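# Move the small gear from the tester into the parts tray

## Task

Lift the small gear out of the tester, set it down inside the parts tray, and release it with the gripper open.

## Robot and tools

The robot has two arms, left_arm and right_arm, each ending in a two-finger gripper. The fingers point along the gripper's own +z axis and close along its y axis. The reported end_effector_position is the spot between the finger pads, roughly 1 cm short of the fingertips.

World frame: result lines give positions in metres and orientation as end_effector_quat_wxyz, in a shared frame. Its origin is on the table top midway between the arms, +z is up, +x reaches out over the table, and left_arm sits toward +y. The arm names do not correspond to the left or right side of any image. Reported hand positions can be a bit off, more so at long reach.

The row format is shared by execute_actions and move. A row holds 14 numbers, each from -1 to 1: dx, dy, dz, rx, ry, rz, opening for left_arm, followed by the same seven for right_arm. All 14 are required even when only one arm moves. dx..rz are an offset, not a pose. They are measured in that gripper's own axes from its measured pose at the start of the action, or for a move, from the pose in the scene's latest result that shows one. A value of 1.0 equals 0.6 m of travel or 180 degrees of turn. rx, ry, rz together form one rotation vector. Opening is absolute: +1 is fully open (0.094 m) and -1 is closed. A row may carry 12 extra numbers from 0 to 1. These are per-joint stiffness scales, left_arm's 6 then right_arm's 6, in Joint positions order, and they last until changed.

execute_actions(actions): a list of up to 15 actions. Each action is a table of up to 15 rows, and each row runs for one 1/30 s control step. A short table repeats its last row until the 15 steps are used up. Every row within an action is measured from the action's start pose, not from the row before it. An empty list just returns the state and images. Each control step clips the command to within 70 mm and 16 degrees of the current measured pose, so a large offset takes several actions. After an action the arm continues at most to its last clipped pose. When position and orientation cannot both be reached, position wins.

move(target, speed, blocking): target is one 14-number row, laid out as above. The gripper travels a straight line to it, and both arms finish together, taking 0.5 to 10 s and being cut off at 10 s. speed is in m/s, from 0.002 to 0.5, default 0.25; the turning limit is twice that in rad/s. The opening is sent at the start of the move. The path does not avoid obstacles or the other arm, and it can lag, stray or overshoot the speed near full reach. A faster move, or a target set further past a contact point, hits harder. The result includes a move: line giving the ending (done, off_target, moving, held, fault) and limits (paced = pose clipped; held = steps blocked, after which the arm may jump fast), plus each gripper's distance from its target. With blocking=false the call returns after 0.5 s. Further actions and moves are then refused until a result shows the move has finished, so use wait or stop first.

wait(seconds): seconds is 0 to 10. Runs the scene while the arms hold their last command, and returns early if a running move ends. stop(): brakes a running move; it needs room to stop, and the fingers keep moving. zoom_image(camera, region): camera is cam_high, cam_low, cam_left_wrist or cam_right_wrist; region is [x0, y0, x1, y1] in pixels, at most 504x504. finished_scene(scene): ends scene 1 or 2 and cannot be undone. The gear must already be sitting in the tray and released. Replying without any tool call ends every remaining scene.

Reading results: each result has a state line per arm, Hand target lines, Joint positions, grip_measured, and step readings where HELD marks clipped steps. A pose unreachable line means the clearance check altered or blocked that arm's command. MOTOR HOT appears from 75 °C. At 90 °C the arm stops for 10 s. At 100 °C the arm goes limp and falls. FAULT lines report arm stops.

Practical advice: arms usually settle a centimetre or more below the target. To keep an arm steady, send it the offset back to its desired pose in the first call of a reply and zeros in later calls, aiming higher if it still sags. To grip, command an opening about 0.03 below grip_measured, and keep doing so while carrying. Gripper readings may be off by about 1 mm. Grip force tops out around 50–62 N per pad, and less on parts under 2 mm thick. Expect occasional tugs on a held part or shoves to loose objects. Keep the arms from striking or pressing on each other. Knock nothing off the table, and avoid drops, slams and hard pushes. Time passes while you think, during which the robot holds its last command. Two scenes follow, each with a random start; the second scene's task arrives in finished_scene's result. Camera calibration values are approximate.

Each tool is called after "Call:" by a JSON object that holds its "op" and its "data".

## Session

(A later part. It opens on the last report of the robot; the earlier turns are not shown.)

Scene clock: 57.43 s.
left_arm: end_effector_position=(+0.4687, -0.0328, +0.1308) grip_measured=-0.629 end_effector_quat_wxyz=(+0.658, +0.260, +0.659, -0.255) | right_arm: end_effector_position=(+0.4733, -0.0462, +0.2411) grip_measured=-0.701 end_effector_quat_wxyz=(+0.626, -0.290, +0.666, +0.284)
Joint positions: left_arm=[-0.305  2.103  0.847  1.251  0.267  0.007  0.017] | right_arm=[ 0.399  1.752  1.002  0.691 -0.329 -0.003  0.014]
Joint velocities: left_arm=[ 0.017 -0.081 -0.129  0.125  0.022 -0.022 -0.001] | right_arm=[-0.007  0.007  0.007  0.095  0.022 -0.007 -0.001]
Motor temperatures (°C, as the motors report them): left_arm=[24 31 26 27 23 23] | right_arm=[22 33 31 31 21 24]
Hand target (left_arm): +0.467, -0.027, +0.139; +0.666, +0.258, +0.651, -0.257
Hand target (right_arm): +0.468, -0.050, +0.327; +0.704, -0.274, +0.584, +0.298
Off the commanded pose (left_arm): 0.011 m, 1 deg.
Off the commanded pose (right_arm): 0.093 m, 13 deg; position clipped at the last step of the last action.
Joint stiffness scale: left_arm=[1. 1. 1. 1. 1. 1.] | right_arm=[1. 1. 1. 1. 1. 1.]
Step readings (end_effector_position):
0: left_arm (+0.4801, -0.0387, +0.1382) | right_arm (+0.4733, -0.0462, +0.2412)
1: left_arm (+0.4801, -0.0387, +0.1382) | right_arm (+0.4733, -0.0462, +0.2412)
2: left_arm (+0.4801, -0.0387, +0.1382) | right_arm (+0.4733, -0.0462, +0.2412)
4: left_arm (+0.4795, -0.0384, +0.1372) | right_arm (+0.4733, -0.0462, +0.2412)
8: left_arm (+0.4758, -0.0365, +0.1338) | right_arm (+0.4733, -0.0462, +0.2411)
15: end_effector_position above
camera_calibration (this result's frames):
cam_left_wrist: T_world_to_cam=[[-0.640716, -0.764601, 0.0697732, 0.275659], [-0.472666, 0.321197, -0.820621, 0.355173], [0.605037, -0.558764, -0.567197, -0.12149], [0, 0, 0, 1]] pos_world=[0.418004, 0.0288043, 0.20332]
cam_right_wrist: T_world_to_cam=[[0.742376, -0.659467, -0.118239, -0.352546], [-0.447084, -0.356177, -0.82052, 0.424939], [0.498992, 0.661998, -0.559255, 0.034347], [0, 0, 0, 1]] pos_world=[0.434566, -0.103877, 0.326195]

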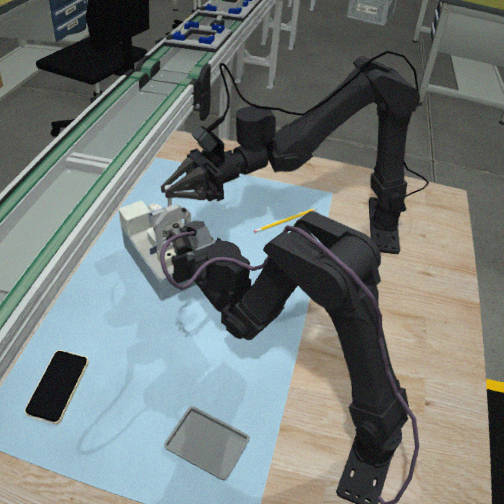

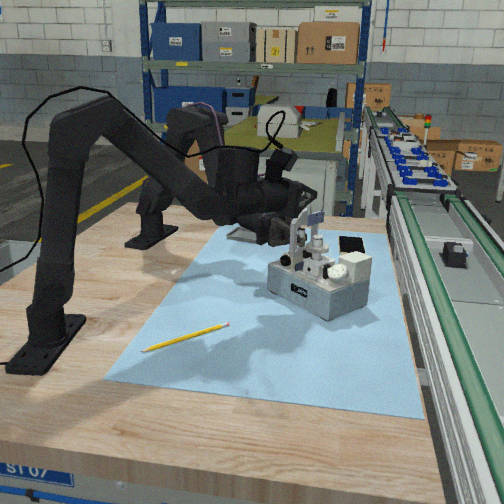

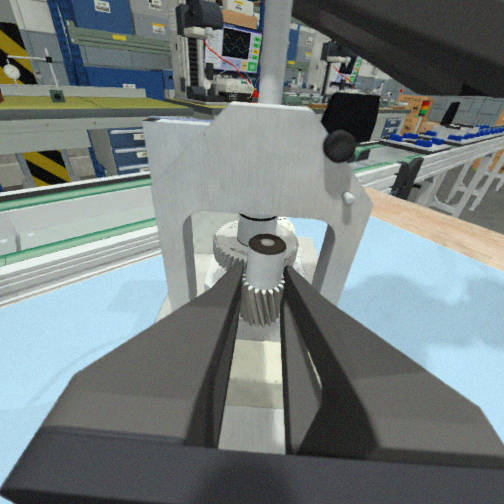

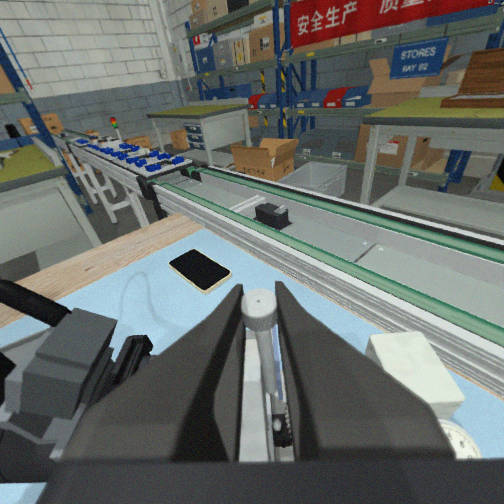

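Call:
{"op": "execute_actions", "data": {"actions": [[[-0.016,0.004,-0.008,0,-0.008,0,-0.665,-0.143,0,-0.005,0,-0.072,-0.016,-0.735],[-0.018,0.004,-0.011,0,-0.008,0,-0.665,-0.141,0,-0.005,0,-0.071,-0.016,-0.735],[-0.020,0.005,-0.014,0,-0.008,0,-0.665,-0.138,0,-0.005,0,-0.070,-0.015,-0.735],[-0.022,0.005,-0.018,0,-0.008,0,-0.665,-0.134,0,-0.005,0,-0.068,-0.015,-0.735],[-0.023,0.005,-0.022,0,-0.008,0,-0.665,-0.130,0,-0.005,0,-0.066,-0.015,-0.735],[-0.024,0.005,-0.027,0,-0.008,0,-0.665,-0.126,0,-0.005,0,-0.064,-0.014,-0.735],[-0.024,0.005,-0.032,0,-0.008,0,-0.665,-0.122,0,-0.004,0,-0.062,-0.014,-0.735],[-0.024,0.005,-0.037,0,-0.008,0,-0.665,-0.118,0,-0.004,0,-0.060,-0.013,-0.735],[-0.024,0.005,-0.042,0,-0.008,0,-0.665,-0.114,0,-0.004,0,-0.058,-0.013,-0.735],[-0.024,0.005,-0.047,0,-0.008,0,-0.665,-0.110,0,-0.004,0,-0.056,-0.012,-0.735],[-0.024,0.005,-0.052,0,-0.008,0,-0.665,-0.106,0,-0.004,0,-0.054,-0.012,-0.735],[-0.024,0.005,-0.057,0,-0.008,0,-0.665,-0.102,0,-0.004,0,-0.052,-0.012,-0.735],[-0.024,0.005,-0.062,0,-0.008,0,-0.665,-0.098,0,-0.003,0,-0.050,-0.011,-0.735],[-0.024,0.005,-0.066,0,-0.008,0,-0.665,-0.094,0,-0.003,0,-0.048,-0.011,-0.735],[-0.024,0.005,-0.070,0,-0.008,0,-0.665,-0.090,0,-0.003,0,-0.046,-0.010,-0.735]]]}}

Scene clock: 59.20 s.
left_arm: end_effector_position=(+0.4459, -0.0092, +0.1330) grip_measured=-0.629 end_effector_quat_wxyz=(+0.655, +0.257, +0.664, -0.252) | right_arm: end_effector_position=(+0.4733, -0.0463, +0.2395) grip_measured=-0.701 end_effector_quat_wxyz=(+0.624, -0.290, +0.668, +0.283)
Joint positions: left_arm=[-0.278  2.013  0.71   1.288  0.287  0.006  0.017] | right_arm=[ 0.399  1.752  1.002  0.684 -0.328 -0.005  0.014]
Joint velocities: left_arm=[ 0.071 -0.173 -0.335  0.066  0.051 -0.022  0.001] | right_arm=[-0.002 -0.002  0.007 -0.007  0.081 -0.051 -0.   ]
Motor temperatures (°C, as the motors report them): left_arm=[24 31 26 27 23 23] | right_arm=[22 34 32 32 21 24]
Hand target (left_arm): +0.440, -0.003, +0.145; +0.666, +0.257, +0.651, -0.258
Hand target (right_arm): +0.472, -0.048, +0.294; +0.676, -0.280, +0.615, +0.294
Off the commanded pose (left_arm): 0.015 m, 2 deg.
Off the commanded pose (right_arm): 0.056 m, 9 deg.
Joint stiffness scale: left_arm=[1. 1. 1. 1. 1. 1.] | right_arm=[1. 1. 1. 1. 1. 1.]
Step readings (end_effector_position):
0: left_arm (+0.4676, -0.0322, +0.1308) | right_arm (+0.4733, -0.0462, +0.2411)
1: left_arm (+0.4676, -0.0322, +0.1308) | right_arm (+0.4733, -0.0462, +0.2411)
2: left_arm (+0.4676, -0.0322, +0.1308) | right_arm (+0.4733, -0.0462, +0.2411)
4: left_arm (+0.4664, -0.0314, +0.1313) | right_arm (+0.4733, -0.0462, +0.2411)
8: left_arm (+0.4600, -0.0243, +0.1334) | right_arm (+0.4733, -0.0462, +0.2410)
15: end_effector_position above
camera_calibration (this result's frames):
cam_left_wrist: T_world_to_cam=[[-0.633787, -0.770025, 0.073317, 0.275314], [-0.484099, 0.320942, -0.81403, 0.342864], [0.603293, -0.551414, -0.576177, -0.0912225], [0, 0, 0, 1]] pos_world=[0.395504, 0.051658, 0.206356]
cam_right_wrist: T_world_to_cam=[[0.741706, -0.660227, -0.118207, -0.352499], [-0.450692, -0.360065, -0.816842, 0.424188], [0.496739, 0.659131, -0.564621, 0.0357327], [0, 0, 0, 1]] pos_world=[0.434878, -0.103547, 0.325002]

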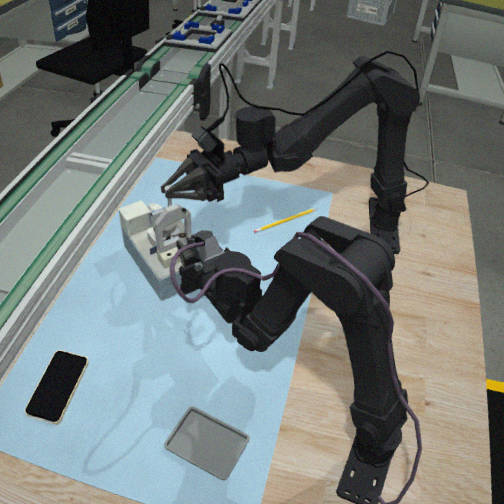

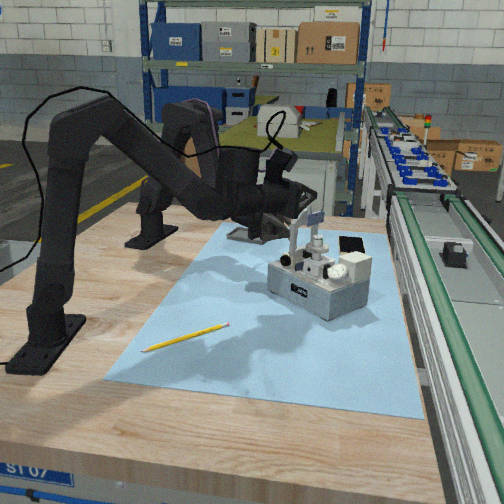

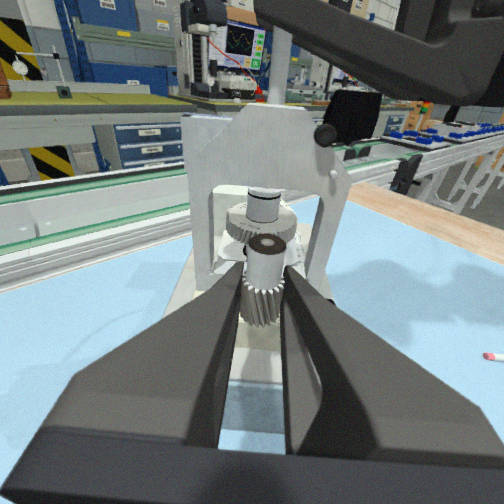

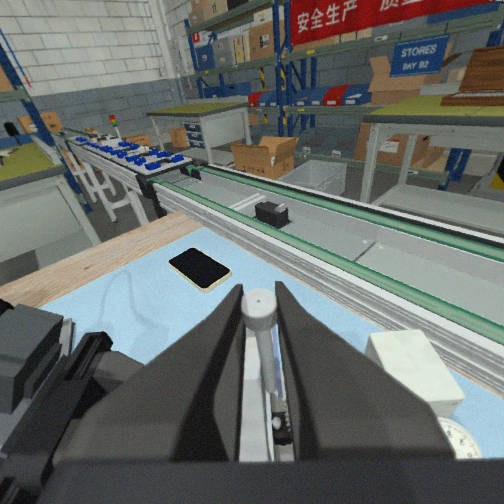

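Call:
{"op": "execute_actions", "data": {"actions": [[[-0.020,0.001,-0.016,0,-0.011,0,-0.665,-0.085,0,-0.003,0,-0.045,-0.010,-0.735],[-0.020,0.002,-0.019,-0.001,-0.009,0,-0.665,-0.078,0,-0.003,0,-0.042,-0.009,-0.735],[-0.020,0.004,-0.023,-0.002,-0.006,0,-0.665,-0.071,0,-0.003,0,-0.039,-0.009,-0.735],[-0.020,0.006,-0.029,-0.003,-0.002,0,-0.665,-0.064,0,-0.003,0,-0.036,-0.008,-0.735],[-0.020,0.008,-0.036,-0.005,0.003,0,-0.665,-0.057,0,-0.002,0,-0.033,-0.007,-0.735],[-0.020,0.011,-0.043,-0.007,0.008,0,-0.665,-0.050,0,-0.002,0,-0.030,-0.007,-0.735],[-0.020,0.014,-0.051,-0.009,0.014,0,-0.665,-0.043,0,-0.002,0,-0.027,-0.006,-0.735],[-0.020,0.017,-0.059,-0.011,0.020,0,-0.665,-0.036,0,-0.002,0,-0.025,-0.005,-0.735],[-0.020,0.020,-0.067,-0.013,0.026,0,-0.665,-0.029,0,-0.002,0,-0.023,-0.005,-0.735],[-0.020,0.023,-0.075,-0.015,0.032,0,-0.665,-0.022,0,-0.001,0,-0.021,-0.004,-0.735],[-0.020,0.026,-0.083,-0.017,0.038,0,-0.665,-0.015,0,-0.001,0,-0.019,-0.004,-0.735],[-0.020,0.029,-0.091,-0.019,0.044,0,-0.665,-0.008,0,-0.001,0,-0.017,-0.003,-0.735],[-0.020,0.032,-0.098,-0.020,0.050,0,-0.665,-0.001,0,-0.001,0,-0.015,-0.003,-0.735],[-0.020,0.034,-0.104,-0.021,0.055,0,-0.665,0.006,0,0,0,-0.013,-0.002,-0.735],[-0.020,0.036,-0.110,-0.022,0.060,0,-0.665,0.012,0,0,0,-0.012,-0.002,-0.735]]]}}

Scene clock: 63.80 s.
left_arm: end_effector_position=(+0.4175, +0.0392, +0.1652) grip_measured=-0.629 end_effector_quat_wxyz=(+0.646, +0.245, +0.688, -0.222) | right_arm: end_effector_position=(+0.4735, -0.0461, +0.2250) grip_measured=-0.701 end_effector_quat_wxyz=(+0.620, -0.294, +0.671, +0.279)
Joint positions: left_arm=[-0.204  1.692  0.546  1.076  0.297  0.032  0.017] | right_arm=[ 0.399  1.776  0.981  0.717 -0.329 -0.015  0.014]
Joint velocities: left_arm=[ 0.193 -0.818 -0.168 -0.974 -0.081  0.183 -0.   ] | right_arm=[-0.007  0.061 -0.09   0.403 -0.037 -0.007  0.   ]
Motor temperatures (°C, as the motors report them): left_arm=[24 31 25 28 23 23] | right_arm=[22 34 32 33 21 24]
Hand target (left_arm): +0.409, +0.050, +0.146; +0.607, +0.251, +0.724, -0.210
Hand target (right_arm): +0.473, -0.047, +0.233; +0.636, -0.288, +0.657, +0.286
Off the commanded pose (left_arm): 0.023 m, 8 deg.
Off the commanded pose (right_arm): 0.007 m, 3 deg.
Joint stiffness scale: left_arm=[1. 1. 1. 1. 1. 1.] | right_arm=[1. 1. 1. 1. 1. 1.]
Step readings (end_effector_position):
0: left_arm (+0.4419, -0.0064, +0.1342) | right_arm (+0.4732, -0.0463, +0.2391)
1: left_arm (+0.4419, -0.0064, +0.1342) | right_arm (+0.4732, -0.0463, +0.2391)
2: left_arm (+0.4417, -0.0063, +0.1345) | right_arm (+0.4732, -0.0463, +0.2390)
4: left_arm (+0.4390, -0.0048, +0.1358) | right_arm (+0.4733, -0.0463, +0.2385)
8: left_arm (+0.4302, +0.0064, +0.1441) | right_arm (+0.4734, -0.0461, +0.2340)
15: end_effector_position above
camera_calibration (this result's frames):
cam_left_wrist: T_world_to_cam=[[-0.581956, -0.810898, 0.0614087, 0.274218], [-0.531353, 0.321997, -0.78357, 0.354456], [0.615622, -0.488633, -0.618261, -0.0295828], [0, 0, 0, 1]] pos_world=[0.366136, 0.0937743, 0.242612]
cam_right_wrist: T_world_to_cam=[[0.741904, -0.660951, -0.112788, -0.35558], [-0.453842, -0.37119, -0.81009, 0.41198], [0.493564, 0.652197, -0.575355, 0.0309482], [0, 0, 0, 1]] pos_world=[0.435505, -0.102282, 0.311442]

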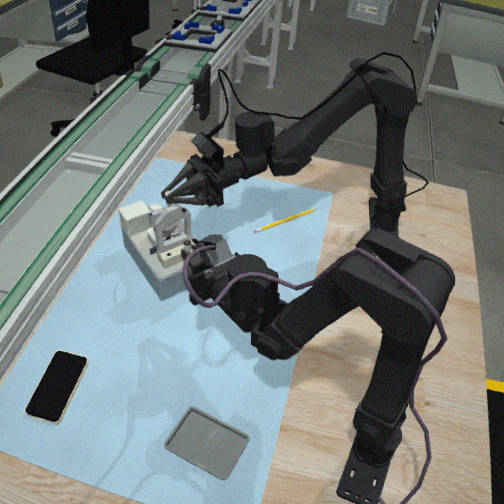

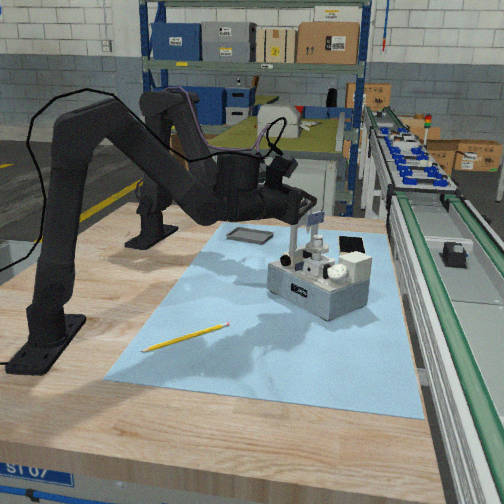

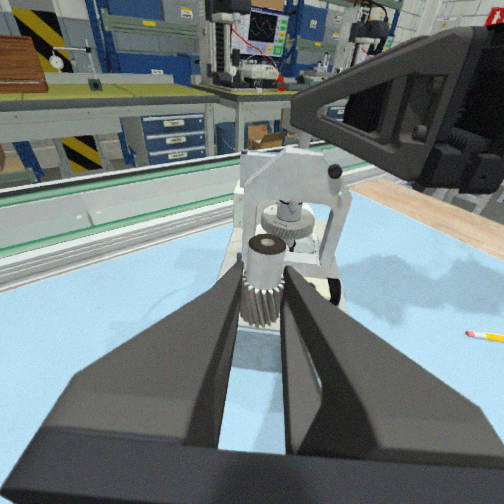

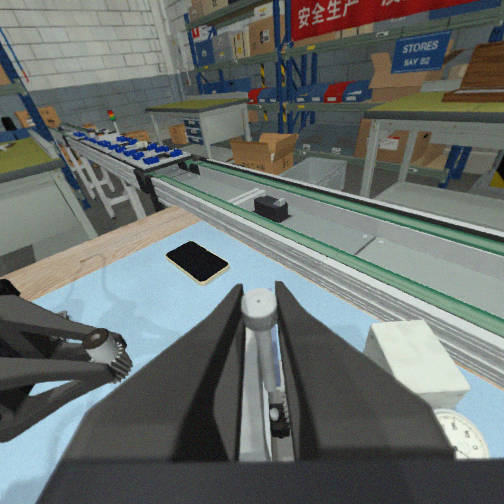

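Call:
{"op": "execute_actions", "data": {"actions": []}}

Scene clock: 63.87 s.
left_arm: end_effector_position=(+0.4158, +0.0454, +0.1686) grip_measured=-0.629 end_effector_quat_wxyz=(+0.643, +0.244, +0.693, -0.216) | right_arm: end_effector_position=(+0.4734, -0.0461, +0.2251) grip_measured=-0.701 end_effector_quat_wxyz=(+0.623, -0.294, +0.669, +0.280)
Joint positions: left_arm=[-0.193  1.651  0.538  1.03   0.297  0.039  0.017] | right_arm=[ 0.399  1.78   0.976  0.734 -0.329 -0.015  0.014]
Joint velocities: left_arm=[ 0.09  -0.383 -0.042 -0.462  0.051  0.11  -0.   ] | right_arm=[-0.002  0.046 -0.061  0.168  0.022 -0.022 -0.   ]
Motor temperatures (°C, as the motors report them): left_arm=[24 31 25 28 23 23] | right_arm=[22 34 32 33 21 24]
Hand target (left_arm): +0.409, +0.050, +0.146; +0.607, +0.251, +0.724, -0.209
Hand target (right_arm): +0.473, -0.047, +0.233; +0.636, -0.288, +0.657, +0.286
Off the commanded pose (left_arm): 0.024 m, 7 deg.
Off the commanded pose (right_arm): 0.007 m, 2 deg.
Joint stiffness scale: left_arm=[1. 1. 1. 1. 1. 1.] | right_arm=[1. 1. 1. 1. 1. 1.]
camera_calibration (this result's frames):
cam_left_wrist: T_world_to_cam=[[-0.57266, -0.817797, 0.0571664, 0.275141], [-0.540258, 0.324027, -0.776613, 0.356669], [0.616589, -0.47562, -0.627379, -0.0228353], [0, 0, 0, 1]] pos_world=[0.364336, 0.0985784, 0.246939]
cam_right_wrist: T_world_to_cam=[[0.742759, -0.660478, -0.109904, -0.3566], [-0.447606, -0.367732, -0.81512, 0.410309], [0.497954, 0.654631, -0.56877, 0.0275295], [0, 0, 0, 1]] pos_world=[0.434816, -0.102664, 0.310918]

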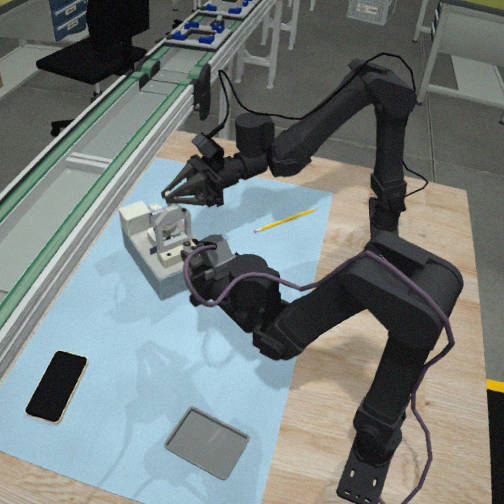

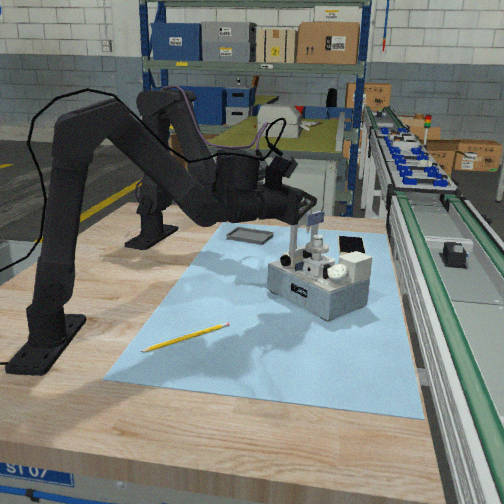

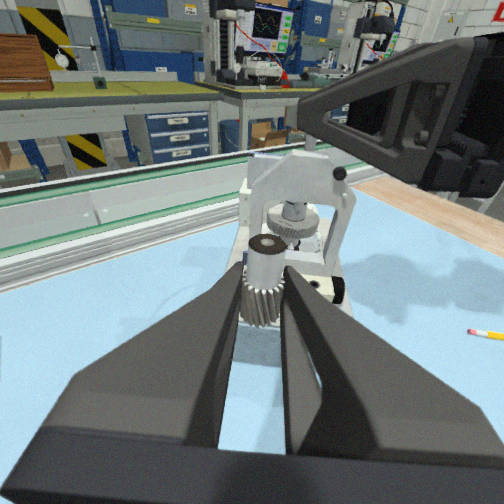

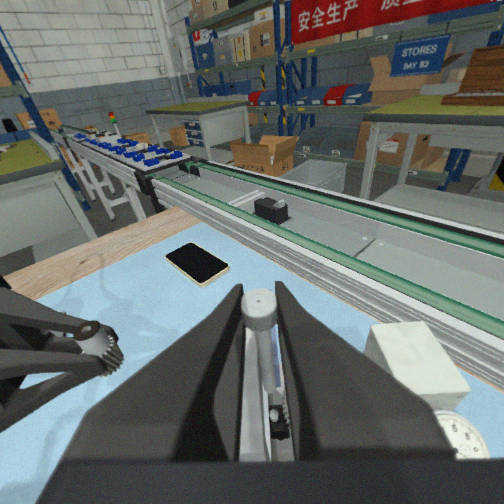

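Call:
{"op": "move", "data": {"target": [0.2283,0.2053,-0.4439,-0.1000,0.4674,-0.1157,-0.665,-0.03,0,-0.12,0,0,0,-0.1], "speed": 0.35}}

Scene clock: 68.90 s.
left_arm: end_effector_position=(+0.2720, +0.3083, +0.0524) grip_measured=-0.629 end_effector_quat_wxyz=(+0.009, +0.103, +0.995, -0.012) | right_arm: end_effector_position=(+0.4277, -0.0923, +0.2514) grip_measured=-0.102 end_effector_quat_wxyz=(+0.630, -0.294, +0.661, +0.283)
Joint positions: left_arm=[ 0.411  1.563  0.992 -0.992  0.029  0.444  0.017] | right_arm=[ 0.334  1.509  0.778  0.682 -0.4   -0.015  0.042]
Joint velocities: left_arm=[ 0.007 -0.017  0.007 -0.022  0.022  0.037 -0.   ] | right_arm=[-0.012  0.002  0.002 -0.051  0.007  0.037  0.001]
Motor temperatures (°C, as the motors report them): left_arm=[24 30 26 28 23 23] | right_arm=[22 33 31 32 21 24]
Hand target (left_arm): +0.273, +0.312, +0.056; +0.005, +0.103, +0.995, -0.009
Hand target (right_arm): +0.426, -0.098, +0.247; +0.623, -0.294, +0.668, +0.280
Off the commanded pose (left_arm): 0.007 m, 2 deg.
Off the commanded pose (right_arm): 0.007 m, 1 deg.
Joint stiffness scale: left_arm=[1. 1. 1. 1. 1. 1.] | right_arm=[1. 1. 1. 1. 1. 1.]
move: done
camera_calibration (this result's frames):
cam_left_wrist: T_world_to_cam=[[-0.129412, -0.991326, -0.0229319, 0.351639], [-0.831521, 0.0958931, 0.547153, 0.183743], [-0.540208, 0.0898764, -0.836718, 0.269304], [0, 0, 0, 1]] pos_world=[0.343772, 0.306765, 0.132859]
cam_right_wrist: T_world_to_cam=[[0.748461, -0.654593, -0.106368, -0.352989], [-0.431988, -0.359532, -0.827117, 0.391448], [0.503183, 0.665015, -0.551872, 0.0899962], [0, 0, 0, 1]] pos_world=[0.388014, -0.150175, 0.335893]

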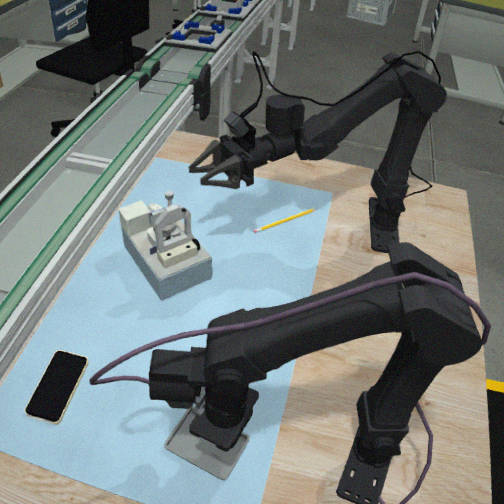

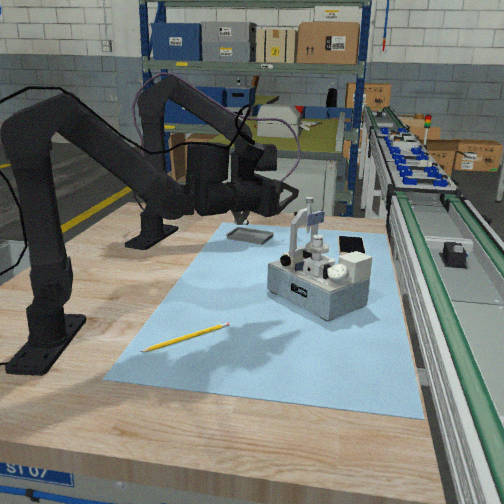

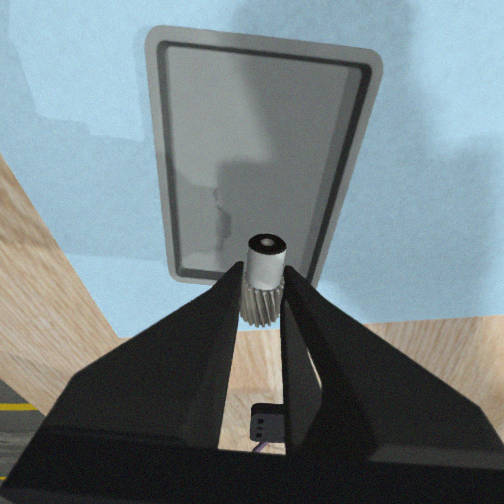

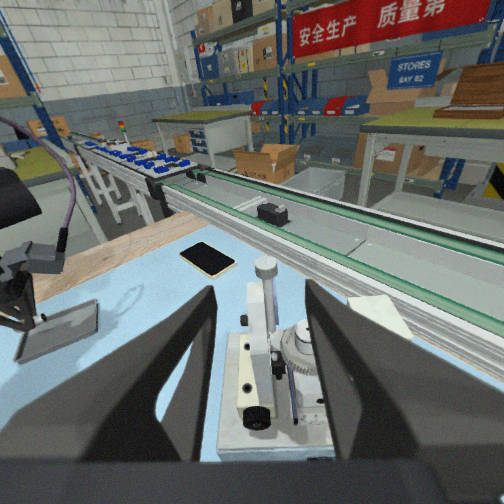

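Call:
{"op": "move", "data": {"target": [-0.05,0.017,0.052,-0.007,0.007,0,-0.665,0,0,0,0,0,0,-0.1], "speed": 0.07}}

Scene clock: 72.10 s.
left_arm: end_effector_position=(+0.2921, +0.3099, +0.0190) grip_measured=-0.629 end_effector_quat_wxyz=(-0.015, +0.102, +0.995, -0.010) | right_arm: end_effector_position=(+0.4276, -0.0922, +0.2513) grip_measured=-0.102 end_effector_quat_wxyz=(+0.630, -0.294, +0.661, +0.284)
Joint positions: left_arm=[ 0.386  1.728  1.028 -0.906  0.009  0.418  0.017] | right_arm=[ 0.334  1.509  0.778  0.681 -0.4   -0.015  0.042]
Joint velocities: left_arm=[-0.017  0.007 -0.017  0.037  0.022 -0.022  0.   ] | right_arm=[-0.012  0.002 -0.007 -0.007 -0.051  0.022  0.001]
Motor temperatures (°C, as the motors report them): left_arm=[24 30 26 27 23 23] | right_arm=[22 33 30 32 21 24]
Hand target (left_arm): +0.304, +0.312, +0.022; -0.001, +0.103, +0.995, -0.000
Hand target (right_arm): +0.428, -0.092, +0.251; +0.630, -0.294, +0.661, +0.284
Off the commanded pose (left_arm): 0.012 m, 2 deg.
Off the commanded pose (right_arm): 0.000 m, 0 deg.
Joint stiffness scale: left_arm=[1. 1. 1. 1. 1. 1.] | right_arm=[1. 1. 1. 1. 1. 1.]
move: off_target (left_arm)
camera_calibration (this result's frames):
cam_left_wrist: T_world_to_cam=[[-0.128968, -0.991297, -0.0264123, 0.354917], [-0.804574, 0.089031, 0.587141, 0.212107], [-0.579679, 0.0969727, -0.809054, 0.26086], [0, 0, 0, 1]] pos_world=[0.367644, 0.307648, 0.0958875]
cam_right_wrist: T_world_to_cam=[[0.748673, -0.654323, -0.106537, -0.352952], [-0.432143, -0.359817, -0.826912, 0.391355], [0.502734, 0.665126, -0.552147, 0.0902173], [0, 0, 0, 1]] pos_world=[0.388012, -0.150134, 0.335827]

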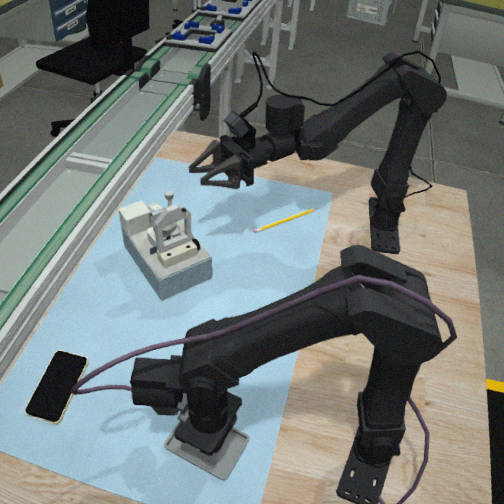

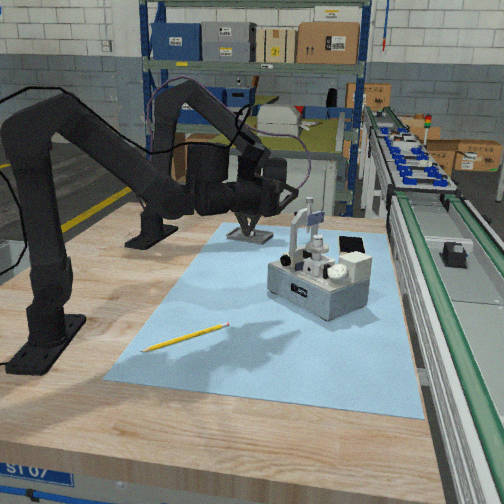

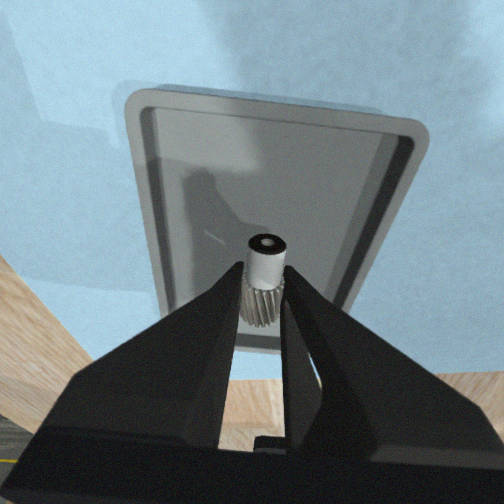

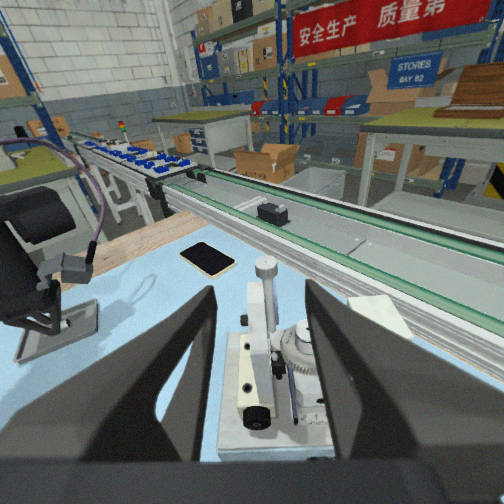

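Call:
{"op": "zoom_image", "data": {"camera": "cam_low", "region": [220, 205, 280, 250]}}

Call:
{"op": "zoom_image", "data": {"camera": "cam_right_wrist", "region": [0, 280, 110, 370]}}

Call:
{"op": "zoom_image", "data": {"camera": "cam_left_wrist", "region": [120, 80, 440, 400]}}

Region (220, 205, 280, 250) of cam_low's 504x504 image, scaled by 8.400, with more detail than that image has; it fills the top 378 rows of this view, and the rest is white.

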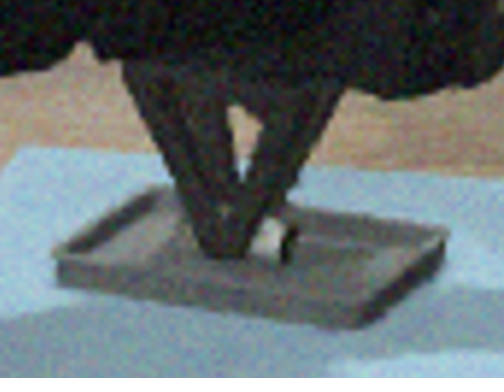

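Region (0, 280, 110, 370) of cam_right_wrist's 504x504 image, scaled by 4.582, with more detail than that image has; it fills the top 412 rows of this view, and the rest is white.

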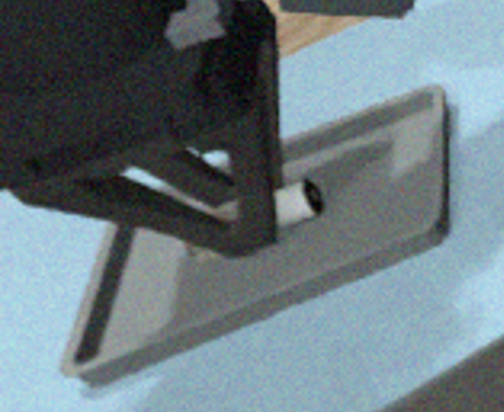

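Region (120, 80, 440, 400) of cam_left_wrist's 504x504 image, scaled by 1.575, with more detail than that image has.

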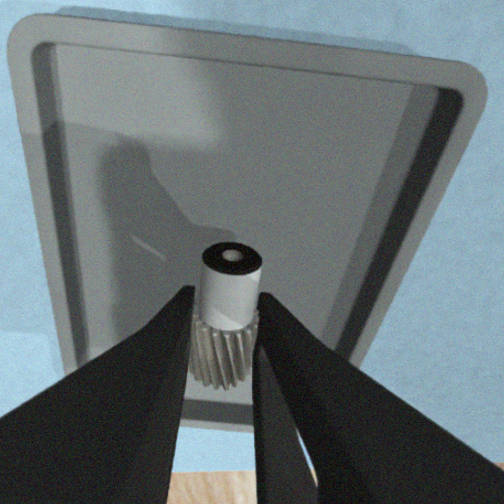

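Call:
{"op": "execute_actions", "data": {"actions": [[[-0.018,0.006,-0.003,-0.004,-0.008,0,-0.665,0,0,0,0,0,0,-0.1],[-0.016,0.005,-0.001,-0.004,-0.007,0,-0.665,0,0,0,0,0,0,-0.1],[-0.014,0.004,0.001,-0.003,-0.006,0,-0.665,0,0,0,0,0,0,-0.1],[-0.012,0.004,0.003,-0.003,-0.006,0,-0.665,0,0,0,0,0,0,-0.1],[-0.011,0.003,0.005,-0.003,-0.005,0,-0.665,0,0,0,0,0,0,-0.1],[-0.010,0.003,0.006,-0.003,-0.005,0,-0.665,0,0,0,0,0,0,-0.1],[-0.010,0.003,0.007,-0.003,-0.005,0,-0.665,0,0,0,0,0,0,-0.1],[-0.010,0.003,0.007,-0.003,-0.005,0,-0.665,0,0,0,0,0,0,-0.1]]]}}

Scene clock: 73.43 s.
left_arm: end_effector_position=(+0.2960, +0.3108, +0.0189) grip_measured=-0.629 end_effector_quat_wxyz=(-0.008, +0.102, +0.995, -0.007) | right_arm: end_effector_position=(+0.4276, -0.0922, +0.2513) grip_measured=-0.102 end_effector_quat_wxyz=(+0.630, -0.294, +0.661, +0.284)
Joint positions: left_arm=[ 0.386  1.728  1.028 -0.89   0.009  0.417  0.017] | right_arm=[ 0.334  1.509  0.778  0.681 -0.4   -0.015  0.042]
Joint velocities: left_arm=[-0.007 -0.007 -0.012  0.081 -0.007  0.007  0.   ] | right_arm=[-0.007 -0.007  0.002 -0.007  0.007  0.022 -0.001]
Motor temperatures (°C, as the motors report them): left_arm=[24 30 26 26 23 23] | right_arm=[22 32 30 32 21 24]
Hand target (left_arm): +0.298, +0.310, +0.015; -0.007, +0.102, +0.995, -0.006
Hand target (right_arm): +0.428, -0.092, +0.251; +0.630, -0.294, +0.661, +0.284
Off the commanded pose (left_arm): 0.005 m, 0 deg.
Off the commanded pose (right_arm): 0.000 m, 0 deg.
Joint stiffness scale: left_arm=[1. 1. 1. 1. 1. 1.] | right_arm=[1. 1. 1. 1. 1. 1.]
Step readings (end_effector_position):
0: left_arm (+0.2925, +0.3101, +0.0190) | right_arm (+0.4276, -0.0922, +0.2513)
1: left_arm (+0.2925, +0.3101, +0.0190) | right_arm (+0.4276, -0.0922, +0.2513)
2: left_arm (+0.2926, +0.3101, +0.0190) | right_arm (+0.4276, -0.0922, +0.2513)
4: left_arm (+0.2928, +0.3102, +0.0190) | right_arm (+0.4276, -0.0922, +0.2513)
8: left_arm (+0.2945, +0.3105, +0.0189) | right_arm (+0.4276, -0.0922, +0.2513)
15: end_effector_position above
camera_calibration (this result's frames):
cam_left_wrist: T_world_to_cam=[[-0.127776, -0.99127, -0.0325278, 0.356136], [-0.813636, 0.0860114, 0.574977, 0.219045], [-0.567159, 0.099934, -0.817523, 0.258445], [0, 0, 0, 1]] pos_world=[0.370308, 0.308359, 0.0969235]
cam_right_wrist: T_world_to_cam=[[0.748673, -0.654323, -0.106537, -0.352952], [-0.432143, -0.359817, -0.826912, 0.391355], [0.502734, 0.665126, -0.552147, 0.0902173], [0, 0, 0, 1]] pos_world=[0.388012, -0.150134, 0.335827]

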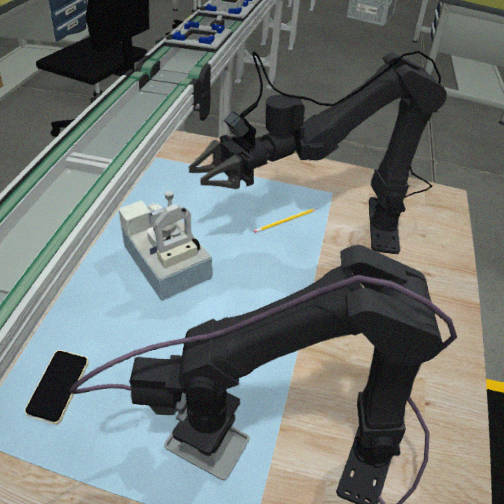

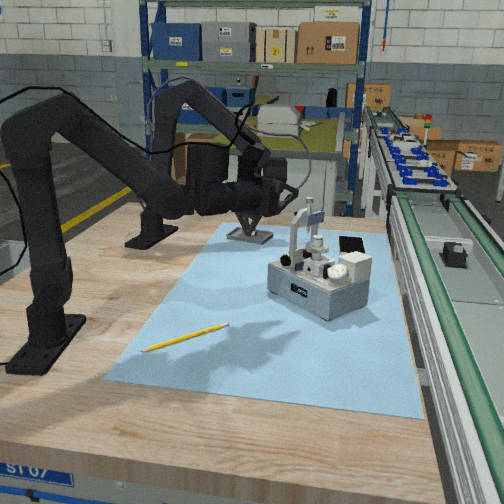

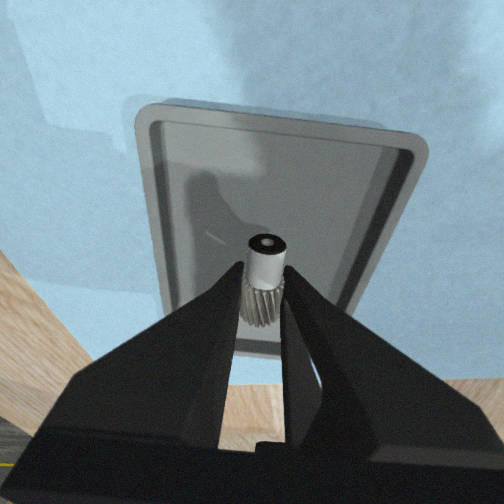

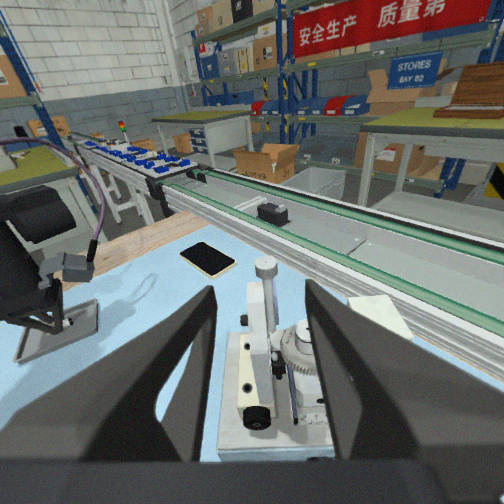

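Call:
{"op": "execute_actions", "data": {"actions": [[[-0.004,0,0.008,0,0,0,-0.665,0,0,0,0,0,0,-0.1],[-0.004,0,0.010,0,0,0,-0.665,0,0,0,0,0,0,-0.1],[-0.004,0,0.012,0,0,0,-0.665,0,0,0,0,0,0,-0.1],[-0.004,0,0.014,0,0,0,-0.665,0,0,0,0,0,0,-0.1],[-0.004,0,0.016,0,0,0,-0.665,0,0,0,0,0,0,-0.1],[-0.004,0,0.018,0,0,0,-0.665,0,0,0,0,0,0,-0.1],[-0.004,0,0.019,0,0,0,-0.665,0,0,0,0,0,0,-0.1],[-0.004,0,0.020,0,0,0,-0.665,0,0,0,0,0,0,-0.1]]]}}

Scene clock: 74.33 s.
left_arm: end_effector_position=(+0.2973, +0.3111, +0.0167) grip_measured=-0.630 end_effector_quat_wxyz=(-0.008, +0.102, +0.995, -0.007) | right_arm: end_effector_position=(+0.4276, -0.0922, +0.2513) grip_measured=-0.102 end_effector_quat_wxyz=(+0.630, -0.294, +0.661, +0.284)
Joint positions: left_arm=[ 0.386  1.736  1.028 -0.881  0.009  0.417  0.017] | right_arm=[ 0.334  1.509  0.778  0.681 -0.4   -0.015  0.042]
Joint velocities: left_arm=[-0.017 -0.007 -0.017 -0.007  0.037 -0.022  0.001] | right_arm=[-0.007  0.007  0.007  0.007 -0.037  0.051 -0.001]
Motor temperatures (°C, as the motors report them): left_arm=[24 29 26 26 23 23] | right_arm=[22 32 30 32 21 24]
Hand target (left_arm): +0.298, +0.310, +0.007; -0.008, +0.102, +0.995, -0.007
Hand target (right_arm): +0.428, -0.092, +0.251; +0.630, -0.294, +0.661, +0.284
Off the commanded pose (left_arm): 0.010 m, 0 deg.
Off the commanded pose (right_arm): 0.000 m, 0 deg.
Joint stiffness scale: left_arm=[1. 1. 1. 1. 1. 1.] | right_arm=[1. 1. 1. 1. 1. 1.]
Step readings (end_effector_position):
0: left_arm (+0.2963, +0.3109, +0.0189) | right_arm (+0.4276, -0.0922, +0.2513)
1: left_arm (+0.2963, +0.3109, +0.0189) | right_arm (+0.4276, -0.0922, +0.2513)
2: left_arm (+0.2964, +0.3109, +0.0189) | right_arm (+0.4276, -0.0922, +0.2513)
4: left_arm (+0.2969, +0.3110, +0.0183) | right_arm (+0.4276, -0.0922, +0.2513)
8: left_arm (+0.2973, +0.3111, +0.0167) | right_arm (+0.4276, -0.0922, +0.2513)
15: end_effector_position above
camera_calibration (this result's frames):
cam_left_wrist: T_world_to_cam=[[-0.127752, -0.991264, -0.0327835, 0.356521], [-0.814065, 0.0859184, 0.574384, 0.221514], [-0.566549, 0.100066, -0.817929, 0.257202], [0, 0, 0, 1]] pos_world=[0.37159, 0.308637, 0.0948276]
cam_right_wrist: T_world_to_cam=[[0.748673, -0.654323, -0.106537, -0.352952], [-0.432143, -0.359817, -0.826912, 0.391355], [0.502734, 0.665126, -0.552147, 0.0902173], [0, 0, 0, 1]] pos_world=[0.388012, -0.150134, 0.335827]

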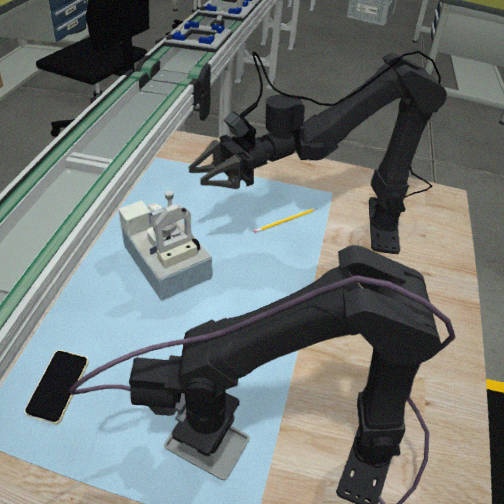

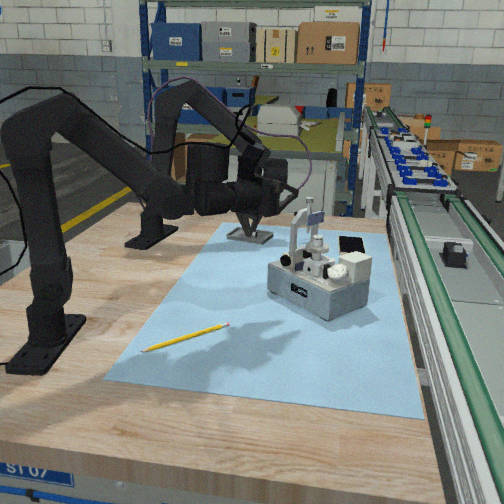

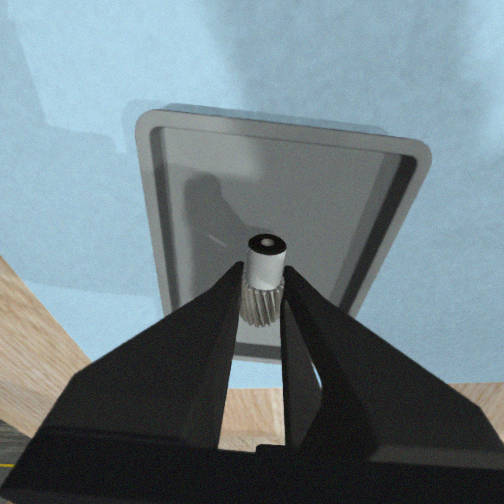

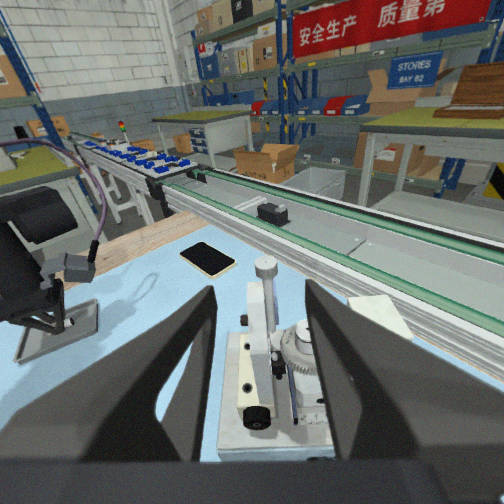

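Call:
{"op": "execute_actions", "data": {"actions": [[[0,0,0.010,0,0,0,-0.665,0,0,0,0,0,0,-0.1],[0,0,0.005,0,0,0,-0.65,0,0,0,0,0,0,-0.1],[0,0,0.002,0,0,0,-0.63,0,0,0,0,0,0,-0.1],[0,0,0.0,0,0,0,-0.60,0,0,0,0,0,0,-0.1],[0,0,0.0,0,0,0,-0.56,0,0,0,0,0,0,-0.1],[0,0,0.0,0,0,0,-0.52,0,0,0,0,0,0,-0.1],[0,0,0.0,0,0,0,-0.47,0,0,0,0,0,0,-0.1],[0,0,0.0,0,0,0,-0.42,0,0,0,0,0,0,-0.1],[0,0,-0.003,0,0,0,-0.37,0,0,0,0,0,0,-0.1],[0,0,-0.006,0,0,0,-0.33,0,0,0,0,0,0,-0.1],[0,0,-0.010,0,0,0,-0.30,0,0,0,0,0,0,-0.1],[0,0,-0.015,0,0,0,-0.30,0,0,0,0,0,0,-0.1],[0,0,-0.021,0,0,0,-0.30,0,0,0,0,0,0,-0.1],[0,0,-0.028,0,0,0,-0.30,0,0,0,0,0,0,-0.1],[0,0,-0.035,0,0,0,-0.30,0,0,0,0,0,0,-0.1]],[[0,0,-0.030,0,0,0,-0.30,0,0,0,0,0,0,-0.1],[0,0,-0.037,0,0,0,-0.30,0,0,0,0,0,0,-0.1],[0,0,-0.044,0,0,0,-0.30,0,0,0,0,0,0,-0.1],[0,0,-0.051,0,0,0,-0.30,0,0,0,0,0,0,-0.1],[0,0,-0.058,0,0,0,-0.30,0,0,0,0,0,0,-0.1],[0,0,-0.065,0,0,0,-0.30,0,0,0,0,0,0,-0.1],[0,0,-0.072,0,0,0,-0.30,0,0,0,0,0,0,-0.1],[0,0,-0.078,0,0,0,-0.30,0,0,0,0,0,0,-0.1],[0,0,-0.083,0,0,0,-0.30,0,0,0,0,0,0,-0.1],[0,0,-0.087,0,0,0,-0.30,0,0,0,0,0,0,-0.1],[0,0,-0.090,0,0,0,-0.30,0,0,0,0,0,0,-0.1]]]}}

Scene clock: 75.97 s.
left_arm: end_effector_position=(+0.3017, +0.3121, +0.0662) grip_measured=-0.303 end_effector_quat_wxyz=(-0.005, +0.102, +0.995, -0.006) | right_arm: end_effector_position=(+0.4276, -0.0922, +0.2513) grip_measured=-0.102 end_effector_quat_wxyz=(+0.630, -0.294, +0.661, +0.284)
Joint positions: left_arm=[ 0.386  1.679  1.172 -1.078  0.009  0.417  0.033] | right_arm=[ 0.334  1.509  0.778  0.681 -0.4   -0.015  0.042]
Joint velocities: left_arm=[-0.017  0.012  0.012 -0.183  0.037 -0.037 -0.   ] | right_arm=[ 0.002  0.007 -0.002 -0.051  0.022  0.022 -0.001]
Motor temperatures (°C, as the motors report them): left_arm=[24 29 26 26 23 23] | right_arm=[22 31 30 32 21 24]
Hand target (left_arm): +0.296, +0.311, +0.073; -0.014, +0.102, +0.995, -0.009
Hand target (right_arm): +0.428, -0.092, +0.251; +0.630, -0.294, +0.661, +0.284
Off the commanded pose (left_arm): 0.009 m, 1 deg.
Off the commanded pose (right_arm): 0.000 m, 0 deg.
Joint stiffness scale: left_arm=[1. 1. 1. 1. 1. 1.] | right_arm=[1. 1. 1. 1. 1. 1.]
Step readings (end_effector_position; steps 1 to 15: 1st action; 16 to 30: 2nd action):
0: left_arm (+0.2973, +0.3111, +0.0167) | right_arm (+0.4276, -0.0922, +0.2513)
1: left_arm (+0.2973, +0.3111, +0.0167) | right_arm (+0.4276, -0.0922, +0.2513)
2: left_arm (+0.2973, +0.3111, +0.0167) | right_arm (+0.4276, -0.0922, +0.2513)
4: left_arm (+0.2972, +0.3111, +0.0167) | right_arm (+0.4276, -0.0922, +0.2513)
8: left_arm (+0.2972, +0.3111, +0.0167) | right_arm (+0.4276, -0.0922, +0.2513)
15: left_arm (+0.2946, +0.3105, +0.0194) | right_arm (+0.4276, -0.0922, +0.2513)
16: left_arm (+0.2947, +0.3106, +0.0216) | right_arm (+0.4276, -0.0922, +0.2513)
17: left_arm (+0.2953, +0.3107, +0.0243) | right_arm (+0.4276, -0.0922, +0.2513)
19: left_arm (+0.2966, +0.3110, +0.0308) | right_arm (+0.4276, -0.0922, +0.2513)
23: left_arm (+0.3006, +0.3118, +0.0479) | right_arm (+0.4276, -0.0922, +0.2513)
30: end_effector_position above
camera_calibration (this result's frames):
cam_left_wrist: T_world_to_cam=[[-0.127602, -0.991232, -0.0343175, 0.359675], [-0.816626, 0.0853622, 0.57082, 0.197731], [-0.562885, 0.100862, -0.820358, 0.29883], [0, 0, 0, 1]] pos_world=[0.375574, 0.309502, 0.144622]
cam_right_wrist: T_world_to_cam=[[0.748673, -0.654323, -0.106537, -0.352952], [-0.432143, -0.359817, -0.826912, 0.391355], [0.502734, 0.665126, -0.552147, 0.0902173], [0, 0, 0, 1]] pos_world=[0.388012, -0.150134, 0.335827]

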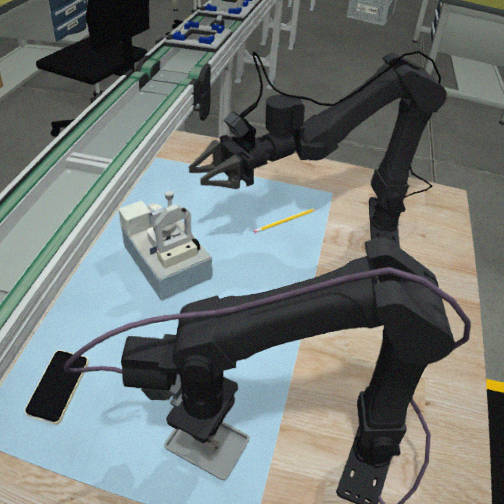

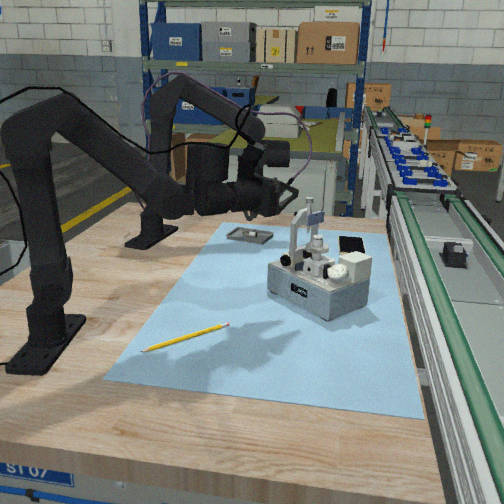

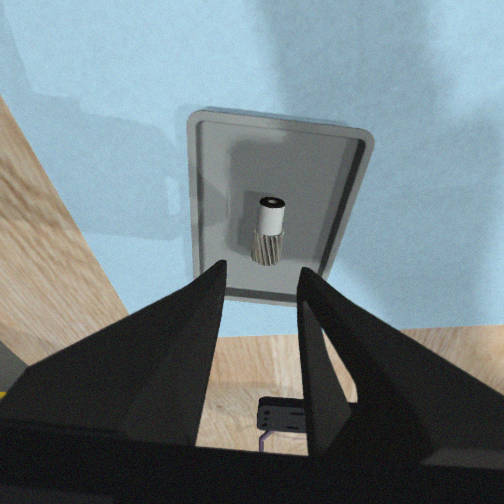

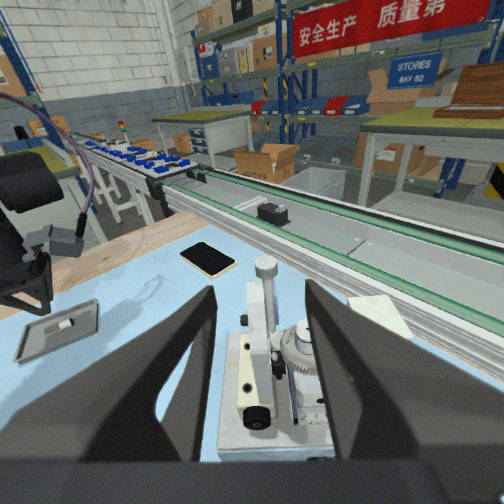

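The gear lies in the tray centre and both grippers are clear.

Call:
{"op": "finished_scene", "data": {"scene": 1}}

The scene is finished: the task was done.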